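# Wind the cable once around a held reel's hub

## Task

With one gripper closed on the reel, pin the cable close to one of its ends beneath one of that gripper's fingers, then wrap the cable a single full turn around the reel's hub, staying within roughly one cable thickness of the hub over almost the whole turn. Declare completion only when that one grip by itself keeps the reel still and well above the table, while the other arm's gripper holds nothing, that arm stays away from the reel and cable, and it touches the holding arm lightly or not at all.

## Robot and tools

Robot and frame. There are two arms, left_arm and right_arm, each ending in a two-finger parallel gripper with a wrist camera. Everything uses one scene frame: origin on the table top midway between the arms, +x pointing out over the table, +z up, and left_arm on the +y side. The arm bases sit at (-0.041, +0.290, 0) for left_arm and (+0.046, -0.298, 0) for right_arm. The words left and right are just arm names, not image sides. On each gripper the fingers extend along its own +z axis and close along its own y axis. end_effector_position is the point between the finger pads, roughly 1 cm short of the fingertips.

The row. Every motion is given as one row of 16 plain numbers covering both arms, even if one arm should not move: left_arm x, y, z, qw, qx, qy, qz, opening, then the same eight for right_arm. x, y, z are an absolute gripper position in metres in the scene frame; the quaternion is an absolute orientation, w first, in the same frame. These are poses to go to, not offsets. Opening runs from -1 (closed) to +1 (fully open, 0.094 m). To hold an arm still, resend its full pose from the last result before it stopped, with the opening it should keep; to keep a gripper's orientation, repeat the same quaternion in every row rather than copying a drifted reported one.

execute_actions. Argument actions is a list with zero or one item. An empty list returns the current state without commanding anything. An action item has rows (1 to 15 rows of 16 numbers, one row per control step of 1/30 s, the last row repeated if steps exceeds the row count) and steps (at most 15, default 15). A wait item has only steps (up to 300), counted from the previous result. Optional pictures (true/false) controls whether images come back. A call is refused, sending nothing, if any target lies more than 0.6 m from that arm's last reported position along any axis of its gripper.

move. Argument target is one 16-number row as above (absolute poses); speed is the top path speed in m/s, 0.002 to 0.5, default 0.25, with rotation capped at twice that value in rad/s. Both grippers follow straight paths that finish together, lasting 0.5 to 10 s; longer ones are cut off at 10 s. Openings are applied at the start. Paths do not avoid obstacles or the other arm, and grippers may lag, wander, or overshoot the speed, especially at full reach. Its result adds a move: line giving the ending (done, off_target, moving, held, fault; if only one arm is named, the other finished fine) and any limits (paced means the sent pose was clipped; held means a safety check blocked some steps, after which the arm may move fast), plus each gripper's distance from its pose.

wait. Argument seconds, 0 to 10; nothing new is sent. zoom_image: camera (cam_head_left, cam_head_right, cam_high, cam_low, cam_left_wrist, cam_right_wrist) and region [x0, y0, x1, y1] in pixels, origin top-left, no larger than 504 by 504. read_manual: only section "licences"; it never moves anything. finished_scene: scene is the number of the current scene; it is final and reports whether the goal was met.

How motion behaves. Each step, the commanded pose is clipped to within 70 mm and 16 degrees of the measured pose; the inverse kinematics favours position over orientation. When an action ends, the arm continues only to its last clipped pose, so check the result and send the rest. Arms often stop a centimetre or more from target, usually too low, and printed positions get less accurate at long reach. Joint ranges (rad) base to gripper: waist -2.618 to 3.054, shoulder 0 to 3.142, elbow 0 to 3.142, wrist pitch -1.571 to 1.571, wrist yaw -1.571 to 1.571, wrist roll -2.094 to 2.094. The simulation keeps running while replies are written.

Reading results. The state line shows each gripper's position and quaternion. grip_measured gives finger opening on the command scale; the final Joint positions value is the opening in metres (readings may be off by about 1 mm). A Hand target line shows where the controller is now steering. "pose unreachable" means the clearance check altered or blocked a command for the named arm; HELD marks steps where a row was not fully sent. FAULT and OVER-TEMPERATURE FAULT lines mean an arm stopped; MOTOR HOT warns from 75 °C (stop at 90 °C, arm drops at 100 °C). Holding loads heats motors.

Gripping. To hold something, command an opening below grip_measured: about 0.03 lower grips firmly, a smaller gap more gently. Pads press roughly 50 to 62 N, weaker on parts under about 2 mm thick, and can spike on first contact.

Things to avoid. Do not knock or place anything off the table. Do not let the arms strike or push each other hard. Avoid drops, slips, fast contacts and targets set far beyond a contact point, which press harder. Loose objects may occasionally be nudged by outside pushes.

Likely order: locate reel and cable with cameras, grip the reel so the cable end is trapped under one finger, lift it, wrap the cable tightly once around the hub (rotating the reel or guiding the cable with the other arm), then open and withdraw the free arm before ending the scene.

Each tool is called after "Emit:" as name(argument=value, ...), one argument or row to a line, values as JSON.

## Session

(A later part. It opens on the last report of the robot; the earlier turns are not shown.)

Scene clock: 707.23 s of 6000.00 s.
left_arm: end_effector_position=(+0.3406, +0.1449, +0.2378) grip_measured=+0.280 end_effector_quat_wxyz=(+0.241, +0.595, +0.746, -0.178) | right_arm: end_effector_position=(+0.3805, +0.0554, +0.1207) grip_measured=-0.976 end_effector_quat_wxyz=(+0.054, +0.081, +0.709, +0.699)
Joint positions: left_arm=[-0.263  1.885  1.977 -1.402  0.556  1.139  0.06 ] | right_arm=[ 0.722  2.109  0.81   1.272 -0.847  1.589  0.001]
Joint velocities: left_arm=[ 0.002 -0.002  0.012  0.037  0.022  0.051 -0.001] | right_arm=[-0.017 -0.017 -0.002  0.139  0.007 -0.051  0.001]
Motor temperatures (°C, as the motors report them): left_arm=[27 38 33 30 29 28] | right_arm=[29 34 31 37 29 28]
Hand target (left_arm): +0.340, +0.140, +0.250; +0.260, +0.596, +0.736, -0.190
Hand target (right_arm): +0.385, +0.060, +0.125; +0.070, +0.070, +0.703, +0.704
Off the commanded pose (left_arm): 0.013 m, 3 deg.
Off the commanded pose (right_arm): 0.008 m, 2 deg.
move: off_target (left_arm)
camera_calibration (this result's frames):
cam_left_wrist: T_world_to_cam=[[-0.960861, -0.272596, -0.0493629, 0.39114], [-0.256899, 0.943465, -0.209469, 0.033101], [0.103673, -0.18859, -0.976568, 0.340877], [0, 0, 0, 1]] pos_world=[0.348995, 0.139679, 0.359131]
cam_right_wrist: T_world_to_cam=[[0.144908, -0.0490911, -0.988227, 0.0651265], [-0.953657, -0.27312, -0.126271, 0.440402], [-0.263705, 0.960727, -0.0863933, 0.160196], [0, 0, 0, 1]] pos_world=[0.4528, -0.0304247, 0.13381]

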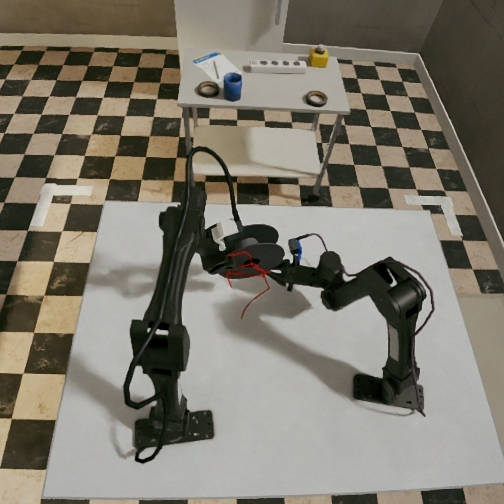

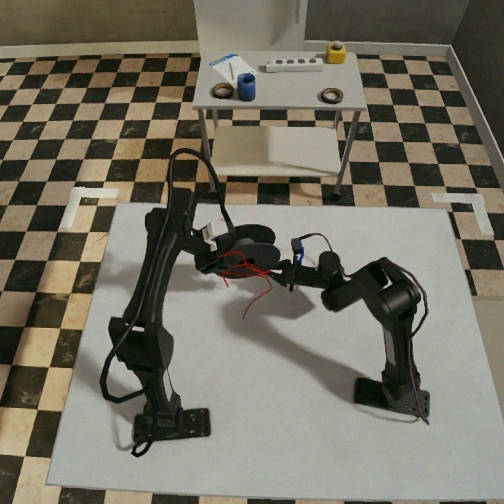

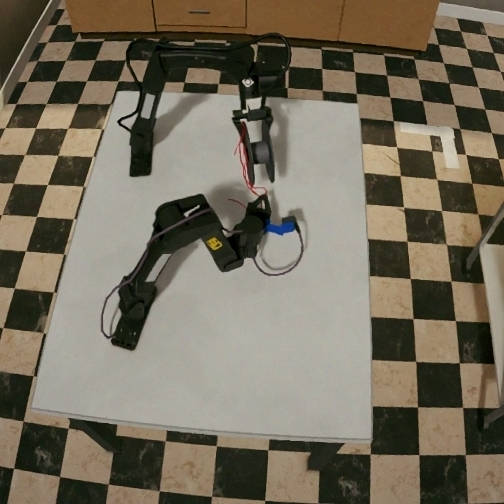

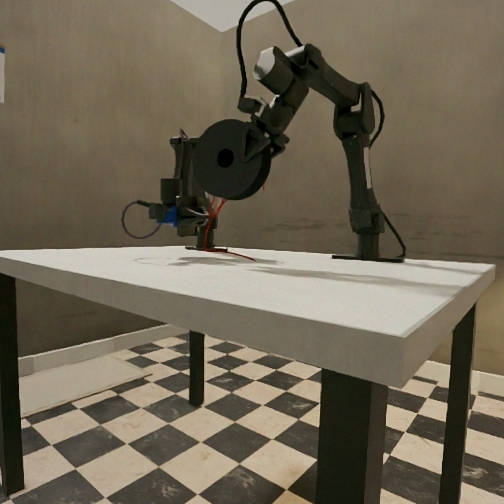

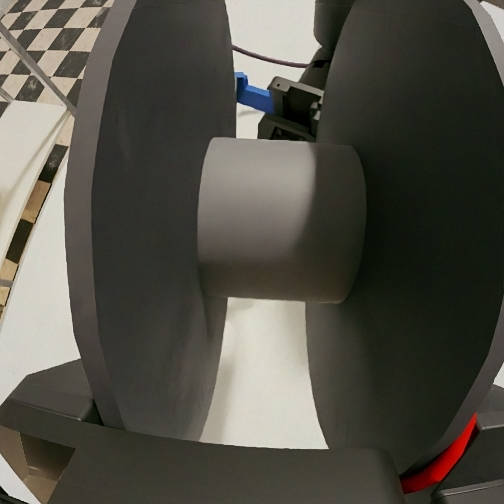

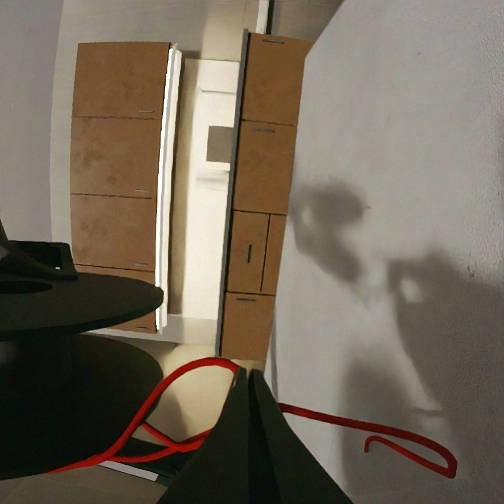

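Emit:
move(
  target=[0.34,0.14,0.25,0.26,0.595,0.735,-0.19,0.2, 0.385,0.14,0.115,0.07,0.07,0.704,0.704,-1],
  speed=0.08,
)

Emit:
zoom_image(
  camera="cam_head_left",
  region=[190, 200, 330, 330],
)

Emit:
zoom_image(
  camera="cam_low",
  region=[170, 110, 310, 250],
)

Scene clock: 713.97 s of 6000.00 s.
left_arm: end_effector_position=(+0.3406, +0.1450, +0.2378) grip_measured=+0.280 end_effector_quat_wxyz=(+0.241, +0.595, +0.746, -0.178) | right_arm: end_effector_position=(+0.3803, +0.1353, +0.1179) grip_measured=-0.976 end_effector_quat_wxyz=(+0.062, +0.072, +0.701, +0.707)
Joint positions: left_arm=[-0.263  1.885  1.977 -1.402  0.555  1.14   0.06 ] | right_arm=[ 0.896  2.243  1.027  1.223 -0.675  1.59   0.001]
Joint velocities: left_arm=[ 0.012  0.002 -0.012  0.007 -0.022  0.037  0.   ] | right_arm=[-0.017 -0.002 -0.012  0.022 -0.022 -0.022  0.   ]
Motor temperatures (°C, as the motors report them): left_arm=[27 38 33 30 29 28] | right_arm=[29 34 31 37 29 28]
Hand target (left_arm): +0.340, +0.140, +0.250; +0.260, +0.596, +0.736, -0.190
Hand target (right_arm): +0.385, +0.140, +0.116; +0.069, +0.071, +0.702, +0.705
Off the commanded pose (left_arm): 0.013 m, 3 deg.
Off the commanded pose (right_arm): 0.007 m, 1 deg.
move: off_target (left_arm)
camera_calibration (this result's frames):
cam_left_wrist: T_world_to_cam=[[-0.960907, -0.272369, -0.049727, 0.391239], [-0.256642, 0.943608, -0.209138, 0.0328582], [0.103886, -0.1882, -0.976621, 0.340735], [0, 0, 0, 1]] pos_world=[0.34898, 0.139682, 0.359096]
cam_right_wrist: T_world_to_cam=[[0.171271, -0.0305303, -0.984751, 0.0533652], [-0.949272, -0.272663, -0.156647, 0.463581], [-0.263723, 0.961625, -0.0756808, 0.0818148], [0, 0, 0, 1]] pos_world=[0.452501, 0.0493555, 0.131362]

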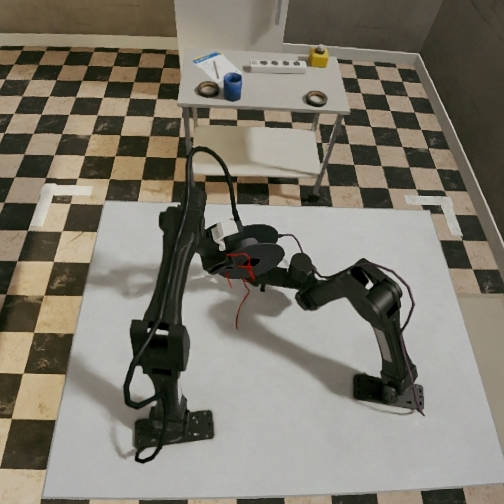

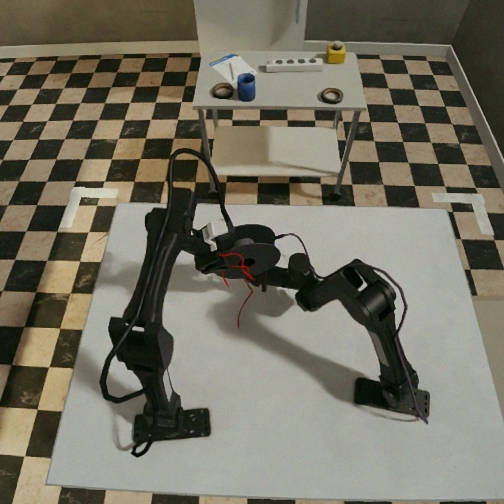

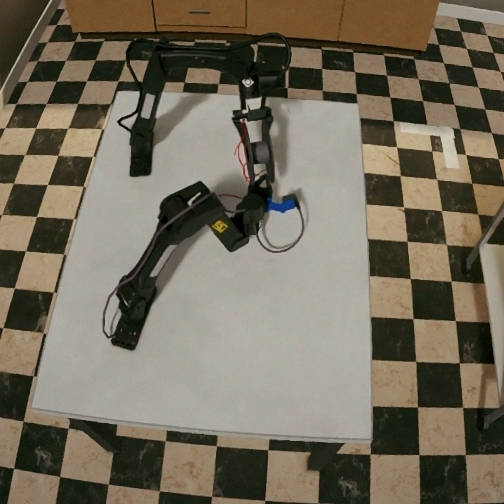

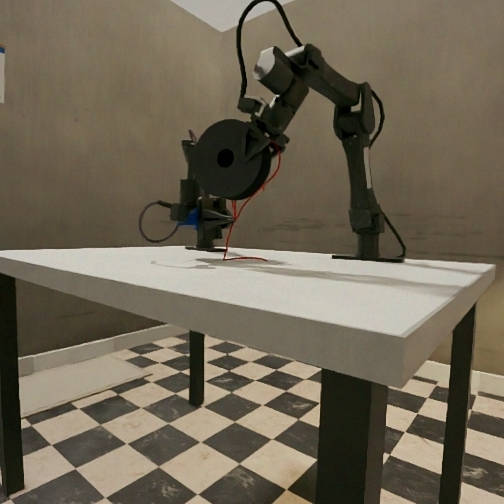

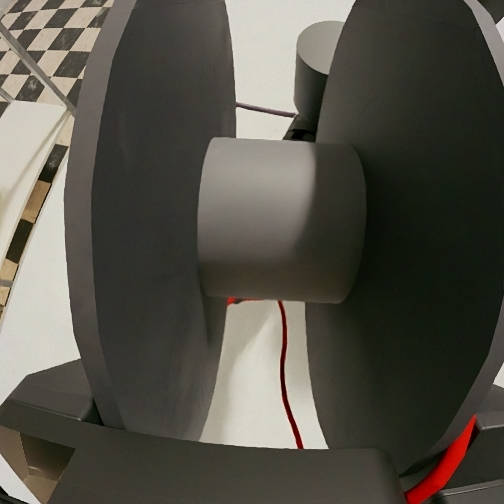

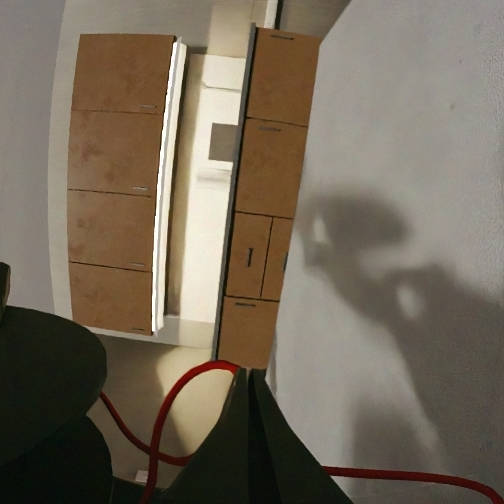

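Region (190, 200, 330, 330) of cam_head_left's 504x504 image, scaled by 3.600, with more detail than that image has; it fills the top 468 rows of this view, and the rest is white.

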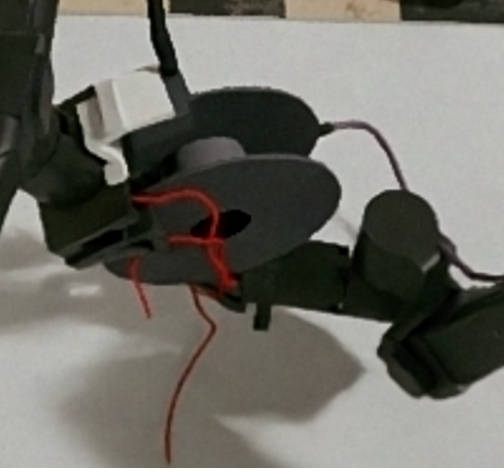

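Region (170, 110, 310, 250) of cam_low's 504x504 image, scaled by 3.600, with more detail than that image has.

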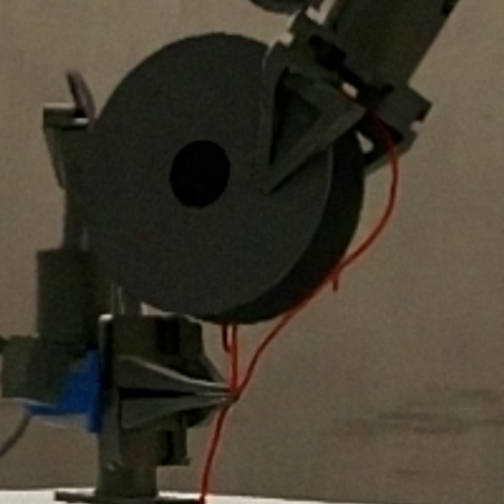

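Emit:
move(
  target=[0.34,0.14,0.25,0.26,0.595,0.735,-0.19,0.2, 0.40,0.03,0.135,0.07,0.07,0.704,0.704,-1],
  speed=0.12,
)

Emit:
move(
  target=[0.34,0.14,0.25,0.26,0.595,0.735,-0.19,0.2, 0.395,0.0,0.25,0.542,-0.455,0.542,0.455,-1],
  speed=0.2,
)

Scene clock: 719.57 s of 6000.00 s.
left_arm: end_effector_position=(+0.3405, +0.1446, +0.2380) grip_measured=+0.280 end_effector_quat_wxyz=(+0.241, +0.595, +0.745, -0.179) | right_arm: end_effector_position=(+0.4050, +0.0323, +0.1312) grip_measured=-0.976 end_effector_quat_wxyz=(+0.068, +0.078, +0.705, +0.702)
Joint positions: left_arm=[-0.263  1.885  1.977 -1.402  0.558  1.14   0.06 ] | right_arm=[ 0.637  2.099  0.849  1.24  -0.915  1.577  0.001]
Joint velocities: left_arm=[-0.007 -0.012 -0.002 -0.066 -0.037  0.022  0.   ] | right_arm=[-0.012 -0.007 -0.022 -0.081 -0.037  0.051 -0.   ]
Motor temperatures (°C, as the motors report them): left_arm=[27 38 33 30 29 28] | right_arm=[29 34 31 37 29 28]
Hand target (left_arm): +0.340, +0.140, +0.250; +0.260, +0.596, +0.736, -0.190
Hand target (right_arm): +0.400, +0.030, +0.133; +0.072, +0.068, +0.706, +0.702
Off the commanded pose (left_arm): 0.013 m, 3 deg.
Off the commanded pose (right_arm): 0.007 m, 1 deg.
move: off_target (left_arm)
camera_calibration (this result's frames):
cam_left_wrist: T_world_to_cam=[[-0.961111, -0.271833, -0.0487017, 0.390779], [-0.256065, 0.943247, -0.211463, 0.0336575], [0.10342, -0.190769, -0.976172, 0.341334], [0, 0, 0, 1]] pos_world=[0.3489, 0.139595, 0.35935]
cam_right_wrist: T_world_to_cam=[[0.169299, -0.045507, -0.984514, 0.0603785], [-0.954415, -0.25673, -0.152256, 0.461986], [-0.245826, 0.965411, -0.0868967, 0.182433], [0, 0, 0, 1]] pos_world=[0.475551, -0.0547696, 0.145636]

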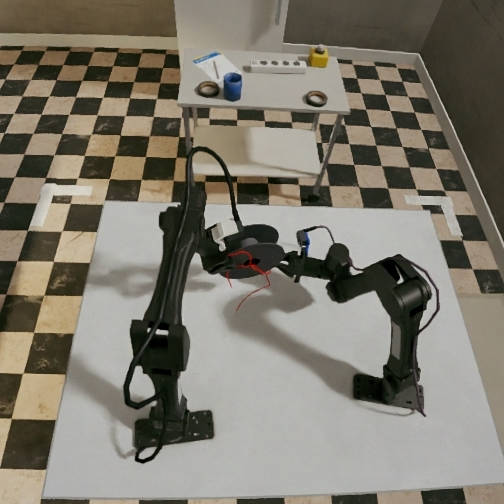

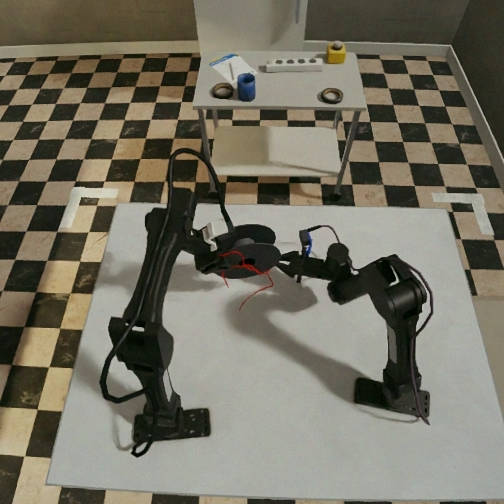

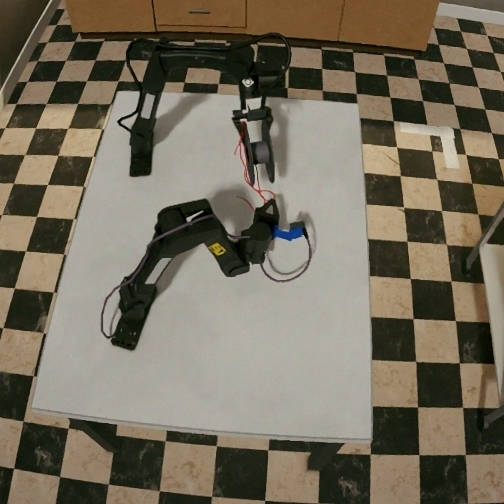

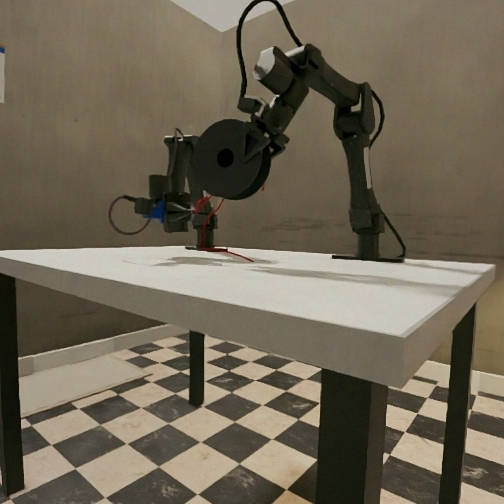

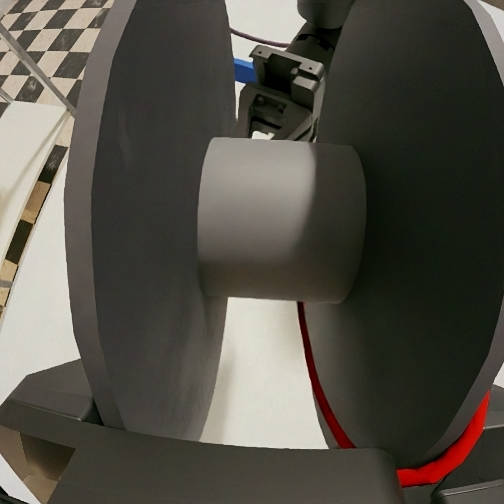

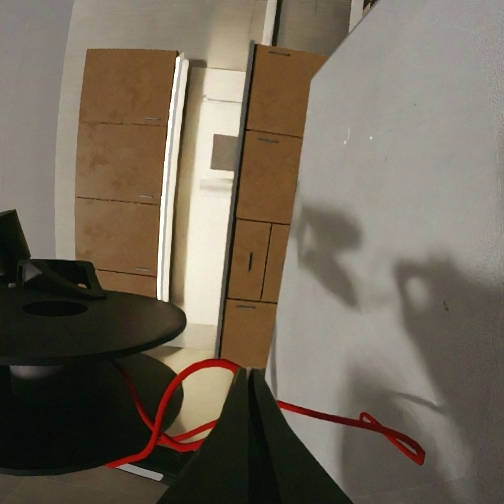

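Scene clock: 724.10 s of 6000.00 s.
left_arm: end_effector_position=(+0.3403, +0.1444, +0.2381) grip_measured=+0.280 end_effector_quat_wxyz=(+0.241, +0.595, +0.745, -0.180) | right_arm: end_effector_position=(+0.3914, +0.0019, +0.2358) grip_measured=-0.976 end_effector_quat_wxyz=(+0.533, -0.449, +0.552, +0.458)
Joint positions: left_arm=[-0.263  1.885  1.977 -1.403  0.56   1.14   0.06 ] | right_arm=[ 0.564  1.713  0.883  0.808 -1.018  0.008  0.001]
Joint velocities: left_arm=[ 0.002 -0.007  0.012 -0.007 -0.022 -0.037  0.   ] | right_arm=[-0.002  0.002 -0.002 -0.066 -0.051  0.037  0.001]
Motor temperatures (°C, as the motors report them): left_arm=[27 38 33 30 29 28] | right_arm=[29 34 31 37 29 28]
Hand target (left_arm): +0.340, +0.140, +0.250; +0.260, +0.596, +0.736, -0.190
Hand target (right_arm): +0.393, -0.001, +0.249; +0.542, -0.455, +0.542, +0.454
Off the commanded pose (left_arm): 0.013 m, 3 deg.
Off the commanded pose (right_arm): 0.015 m, 2 deg.
move: off_target (left_arm, right_arm)
camera_calibration (this result's frames):
cam_left_wrist: T_world_to_cam=[[-0.961264, -0.271521, -0.0474171, 0.390209], [-0.255896, 0.943059, -0.212502, 0.0340266], [0.102416, -0.192136, -0.97601, 0.341914], [0, 0, 0, 1]] pos_world=[0.348784, 0.139555, 0.359444]
cam_right_wrist: T_world_to_cam=[[0.971089, -0.175865, 0.161421, -0.419538], [0.0599049, -0.475036, -0.877925, 0.231721], [0.231077, 0.862214, -0.450767, 0.116883], [0, 0, 0, 1]] pos_world=[0.366519, -0.0644843, 0.323843]

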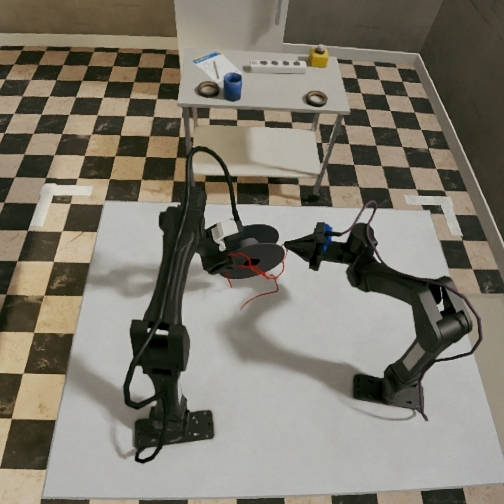

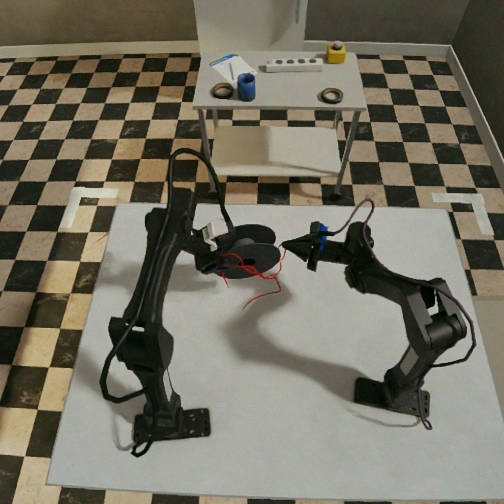

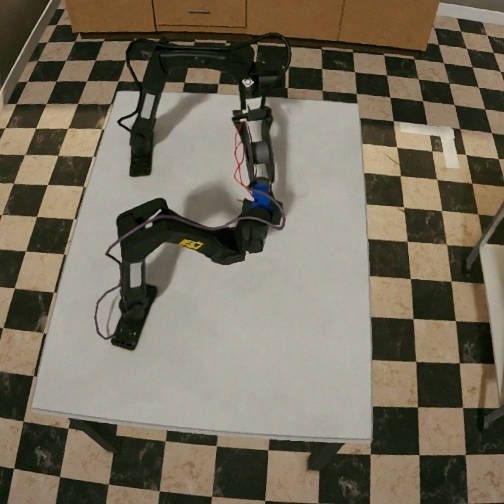

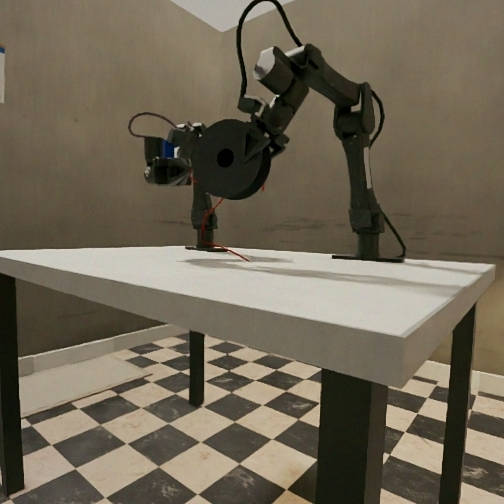

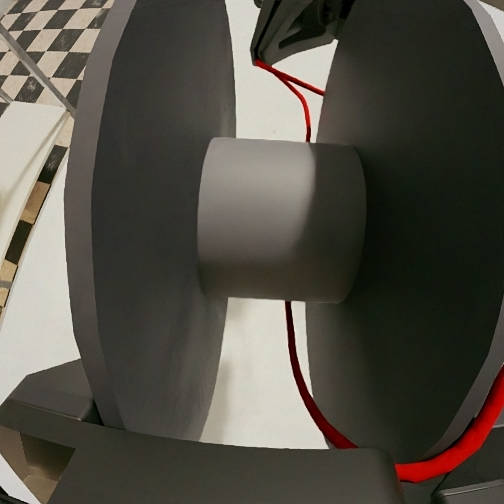

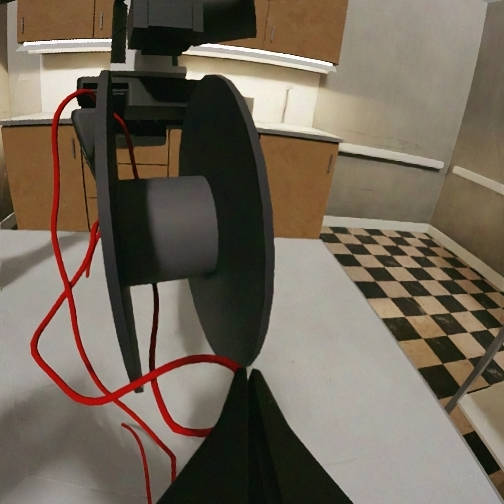

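Emit:
move(
  target=[0.34,0.14,0.25,0.26,0.595,0.735,-0.19,0.2, 0.41,0.02,0.39,0.542,-0.455,0.542,0.455,-1],
  speed=0.08,
)

Emit:
zoom_image(
  camera="cam_head_right",
  region=[190, 180, 350, 320],
)

Scene clock: 728.87 s of 6000.00 s.
left_arm: end_effector_position=(+0.3393, +0.1412, +0.2401) grip_measured=+0.280 end_effector_quat_wxyz=(+0.246, +0.594, +0.742, -0.189) | right_arm: end_effector_position=(+0.4071, +0.0183, +0.3778) grip_measured=-0.976 end_effector_quat_wxyz=(+0.531, -0.454, +0.547, +0.461)
Joint positions: left_arm=[-0.263  1.885  1.977 -1.403  0.582  1.14   0.06 ] | right_arm=[ 0.587  1.638  1.394  0.224 -1.009  0.006  0.001]
Joint velocities: left_arm=[-0.007  0.022 -0.017  0.022 -0.022  0.081 -0.   ] | right_arm=[-0.007  0.007  0.002 -0.037  0.007 -0.022  0.001]
Motor temperatures (°C, as the motors report them): left_arm=[27 38 33 30 29 28] | right_arm=[29 35 31 37 29 28]
Hand target (left_arm): +0.340, +0.140, +0.250; +0.260, +0.596, +0.736, -0.190
Hand target (right_arm): +0.407, +0.019, +0.390; +0.542, -0.454, +0.541, +0.455
Off the commanded pose (left_arm): 0.010 m, 2 deg.
Off the commanded pose (right_arm): 0.013 m, 2 deg.
move: off_target (right_arm)
camera_calibration (this result's frames):
cam_left_wrist: T_world_to_cam=[[-0.962918, -0.266963, -0.0389773, 0.386379], [-0.251172, 0.939794, -0.231733, 0.0407223], [0.098495, -0.21335, -0.971998, 0.346768], [0, 0, 0, 1]] pos_world=[0.348125, 0.138861, 0.361554]
cam_right_wrist: T_world_to_cam=[[0.972694, -0.162194, 0.16601, -0.457417], [0.0708268, -0.473719, -0.877823, 0.358737], [0.221019, 0.865611, -0.449296, 0.166577], [0, 0, 0, 1]] pos_world=[0.382702, -0.04844, 0.465686]

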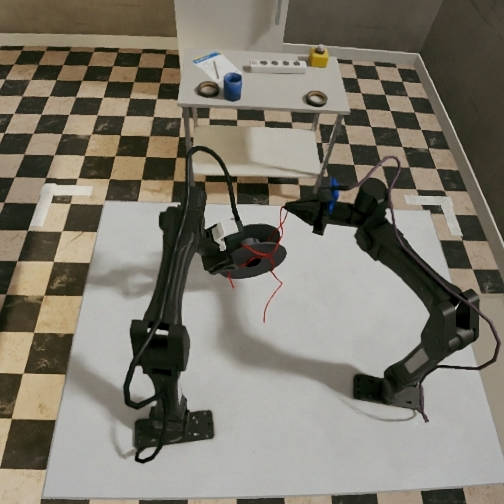

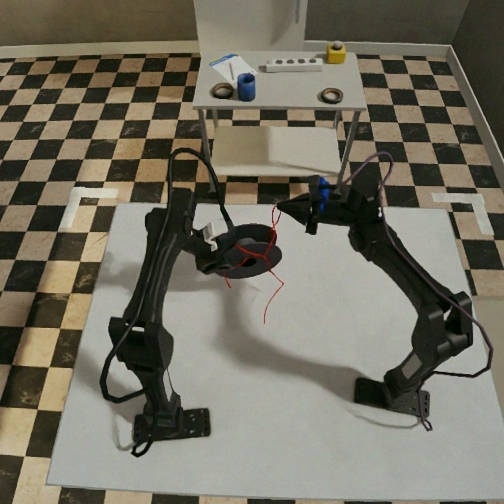

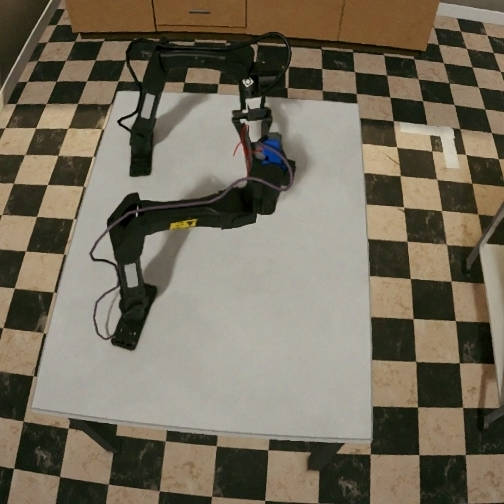

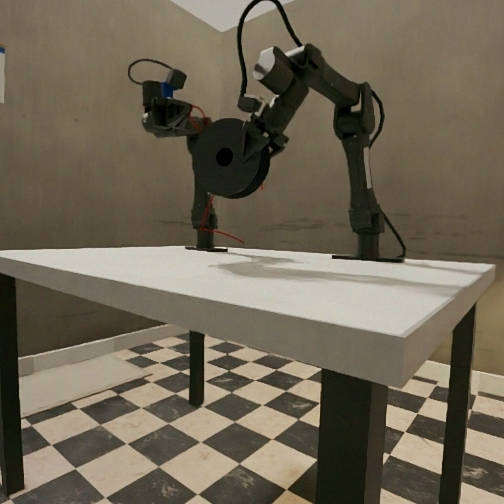

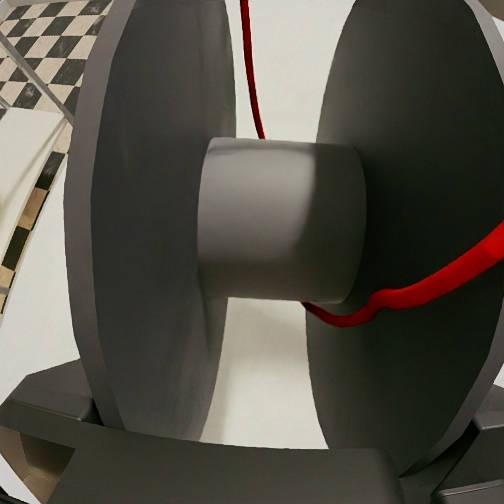

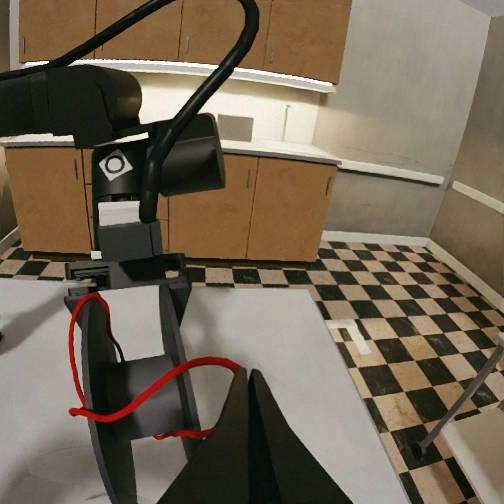

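Region (190, 180, 350, 320) of cam_head_right's 504x504 image, scaled by 3.150, with more detail than that image has; it fills the top 441 rows of this view, and the rest is white.

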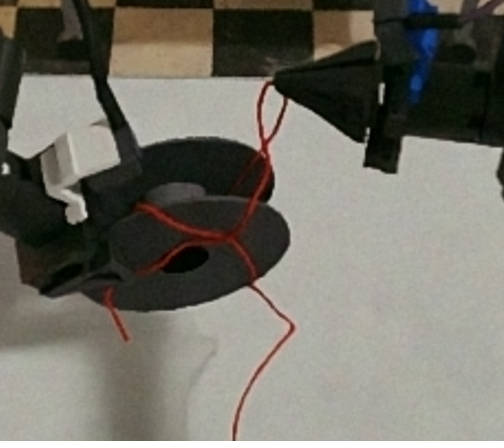

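Emit:
move(
  target=[0.34,0.14,0.25,0.26,0.595,0.735,-0.19,0.2, 0.45,0.08,0.39,0.579,-0.406,0.579,0.406,-1],
  speed=0.07,
)

Emit:
move(
  target=[0.34,0.14,0.25,0.26,0.595,0.735,-0.19,0.2, 0.485,0.10,0.33,0.579,-0.406,0.579,0.406,-1],
  speed=0.07,
)

Emit:
zoom_image(
  camera="cam_head_right",
  region=[190, 180, 350, 320],
)

Scene clock: 748.50 s of 6000.00 s.
left_arm: end_effector_position=(+0.3474, +0.1468, +0.2402) grip_measured=+0.280 end_effector_quat_wxyz=(+0.252, +0.581, +0.753, -0.178) | right_arm: end_effector_position=(+0.4379, +0.0798, +0.3750) grip_measured=-0.976 end_effector_quat_wxyz=(+0.550, -0.417, +0.586, +0.424)
Joint positions: left_arm=[-0.253  1.885  1.977 -1.375  0.564  1.107  0.06 ] | right_arm=[ 0.735  1.783  1.575  0.16  -0.729  0.006  0.001]
Joint velocities: left_arm=[ 0.002  0.007  0.012 -0.022  0.022 -0.022  0.001] | right_arm=[-0.012 -0.022  0.002 -0.022  0.051 -0.007 -0.002]
Motor temperatures (°C, as the motors report them): left_arm=[27 38 33 30 29 28] | right_arm=[29 34 32 37 29 28]
Hand target (left_arm): +0.340, +0.140, +0.250; +0.261, +0.595, +0.736, -0.190
Hand target (right_arm): +0.449, +0.078, +0.392; +0.578, -0.405, +0.579, +0.407
Off the commanded pose (left_arm): 0.014 m, 3 deg.
Off the commanded pose (right_arm): 0.019 m, 4 deg.
After step 230, 10.23 s passed at rest.
move: off_target (left_arm, right_arm)
camera_calibration (this result's frames):
cam_left_wrist: T_world_to_cam=[[-0.950686, -0.305729, -0.0522161, 0.400289], [-0.286809, 0.930657, -0.227197, 0.0501272], [0.118056, -0.201017, -0.972448, 0.338689], [0, 0, 0, 1]] pos_world=[0.354942, 0.143811, 0.361647]
cam_right_wrist: T_world_to_cam=[[0.946293, -0.285902, 0.150961, -0.449911], [-0.0114091, -0.496162, -0.868155, 0.417387], [0.323108, 0.819807, -0.472777, 0.0730914], [0, 0, 0, 1]] pos_world=[0.406894, 0.0185401, 0.464831]

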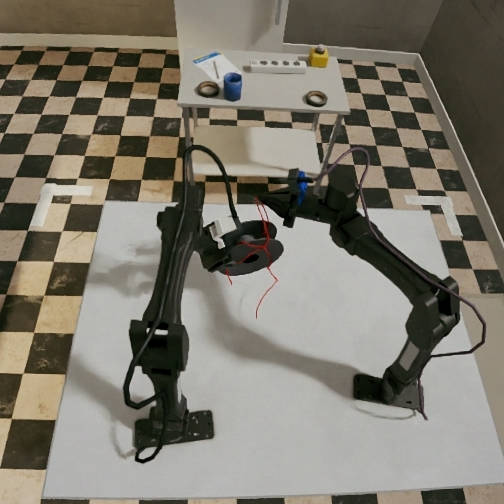

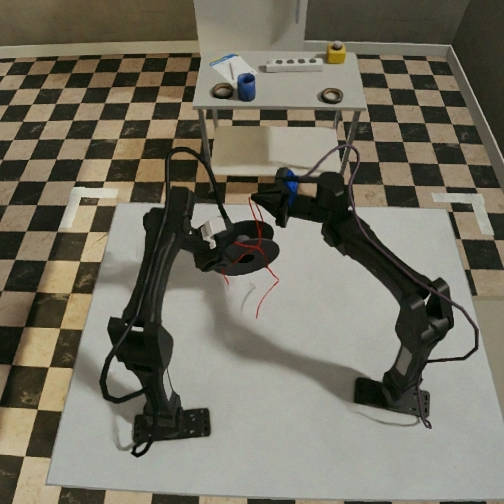

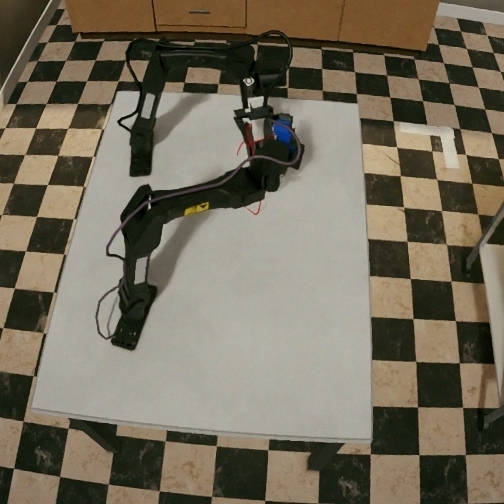

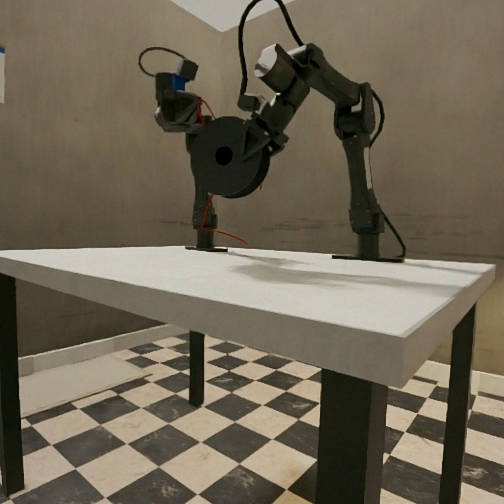

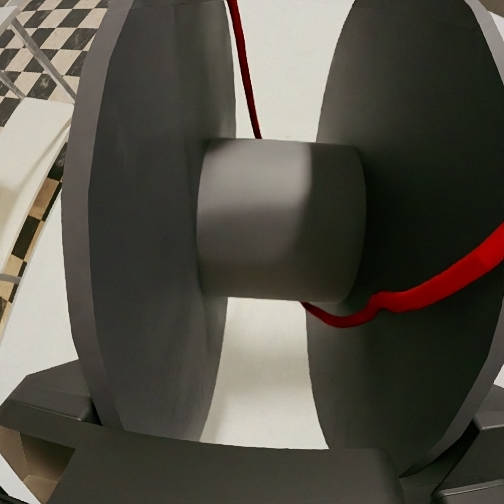

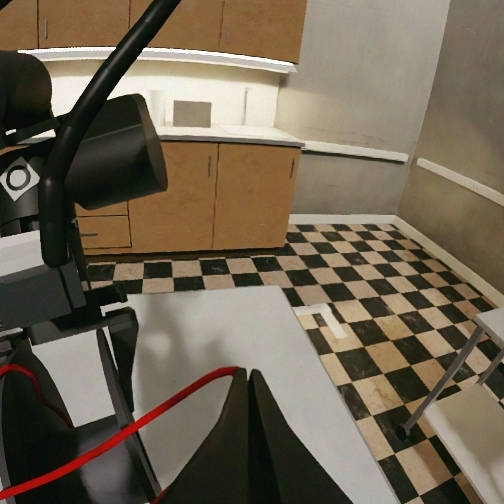

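Scene clock: 749.97 s of 6000.00 s.
left_arm: end_effector_position=(+0.3558, +0.1603, +0.2368) grip_measured=+0.280 end_effector_quat_wxyz=(+0.246, +0.560, +0.776, -0.154) | right_arm: end_effector_position=(+0.4612, +0.1033, +0.3361) grip_measured=-0.976 end_effector_quat_wxyz=(+0.560, -0.430, +0.560, +0.433)
Joint positions: left_arm=[-0.238  1.885  1.977 -1.356  0.512  1.061  0.06 ] | right_arm=[ 0.741  1.934  1.575  0.362 -0.761  0.005  0.001]
Joint velocities: left_arm=[-0.007  0.007 -0.017 -0.022  0.095 -0.066  0.001] | right_arm=[ 0.002 -0.002  0.007 -0.051 -0.007 -0.037  0.001]
Motor temperatures (°C, as the motors report them): left_arm=[27 38 33 30 29 28] | right_arm=[29 34 32 37 29 28]
Hand target (left_arm): +0.340, +0.141, +0.250; +0.262, +0.594, +0.737, -0.188
Hand target (right_arm): +0.484, +0.098, +0.330; +0.579, -0.406, +0.579, +0.406
Off the commanded pose (left_arm): 0.029 m, 8 deg.
Off the commanded pose (right_arm): 0.025 m, 5 deg.
move: off_target (left_arm, right_arm)
camera_calibration (this result's frames):
cam_left_wrist: T_world_to_cam=[[-0.927567, -0.367933, -0.065149, 0.417066], [-0.350312, 0.916958, -0.190968, 0.0554098], [0.130002, -0.154313, -0.979432, 0.327044], [0, 0, 0, 1]] pos_world=[0.363751, 0.153111, 0.35807]
cam_right_wrist: T_world_to_cam=[[0.949243, -0.253957, 0.185589, -0.475654], [0.0459848, -0.471641, -0.880591, 0.370732], [0.311164, 0.844429, -0.436024, 0.0185115], [0, 0, 0, 1]] pos_world=[0.428703, 0.0384249, 0.42281]

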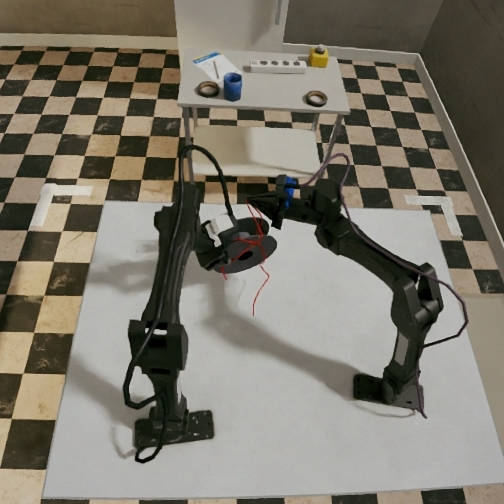

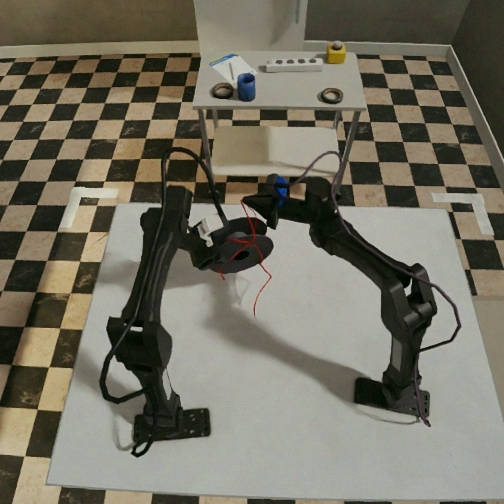

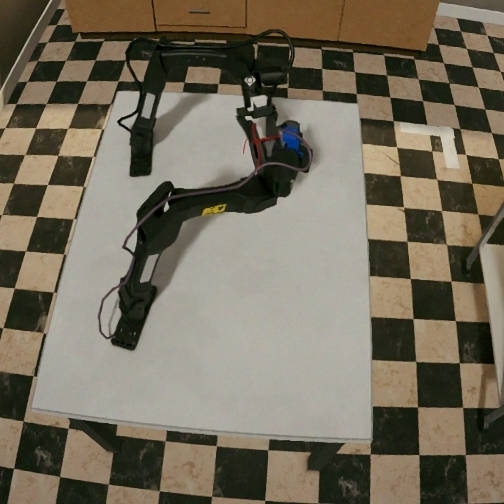

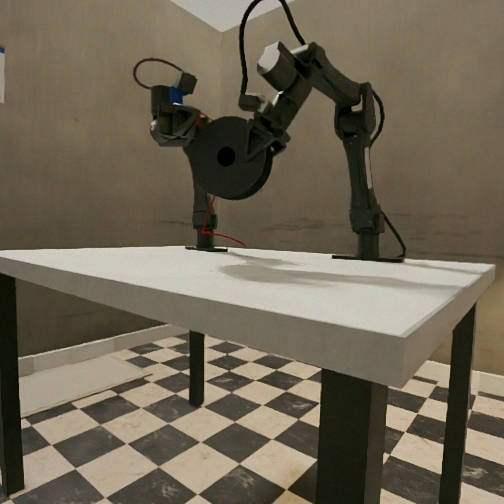

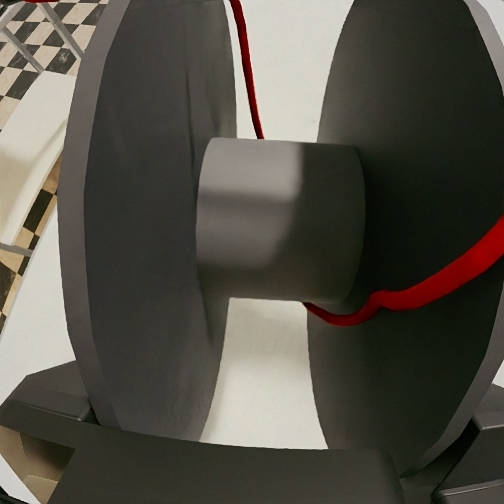

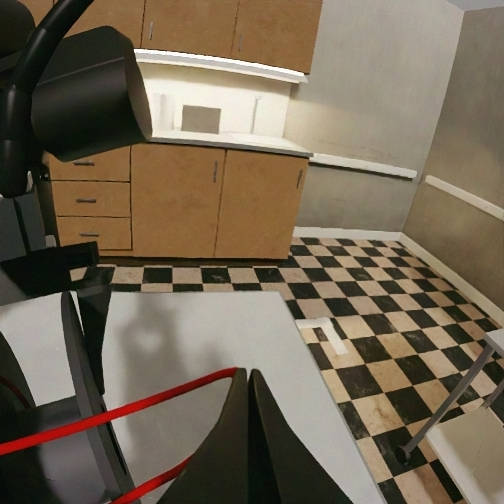

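Region (190, 180, 350, 320) of cam_head_right's 504x504 image, scaled by 3.150, with more detail than that image has; it fills the top 441 rows of this view, and the rest is white.

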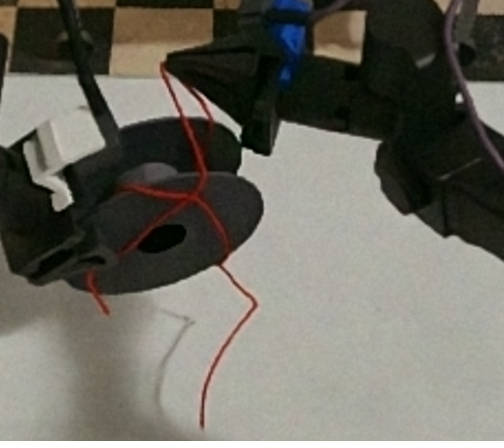

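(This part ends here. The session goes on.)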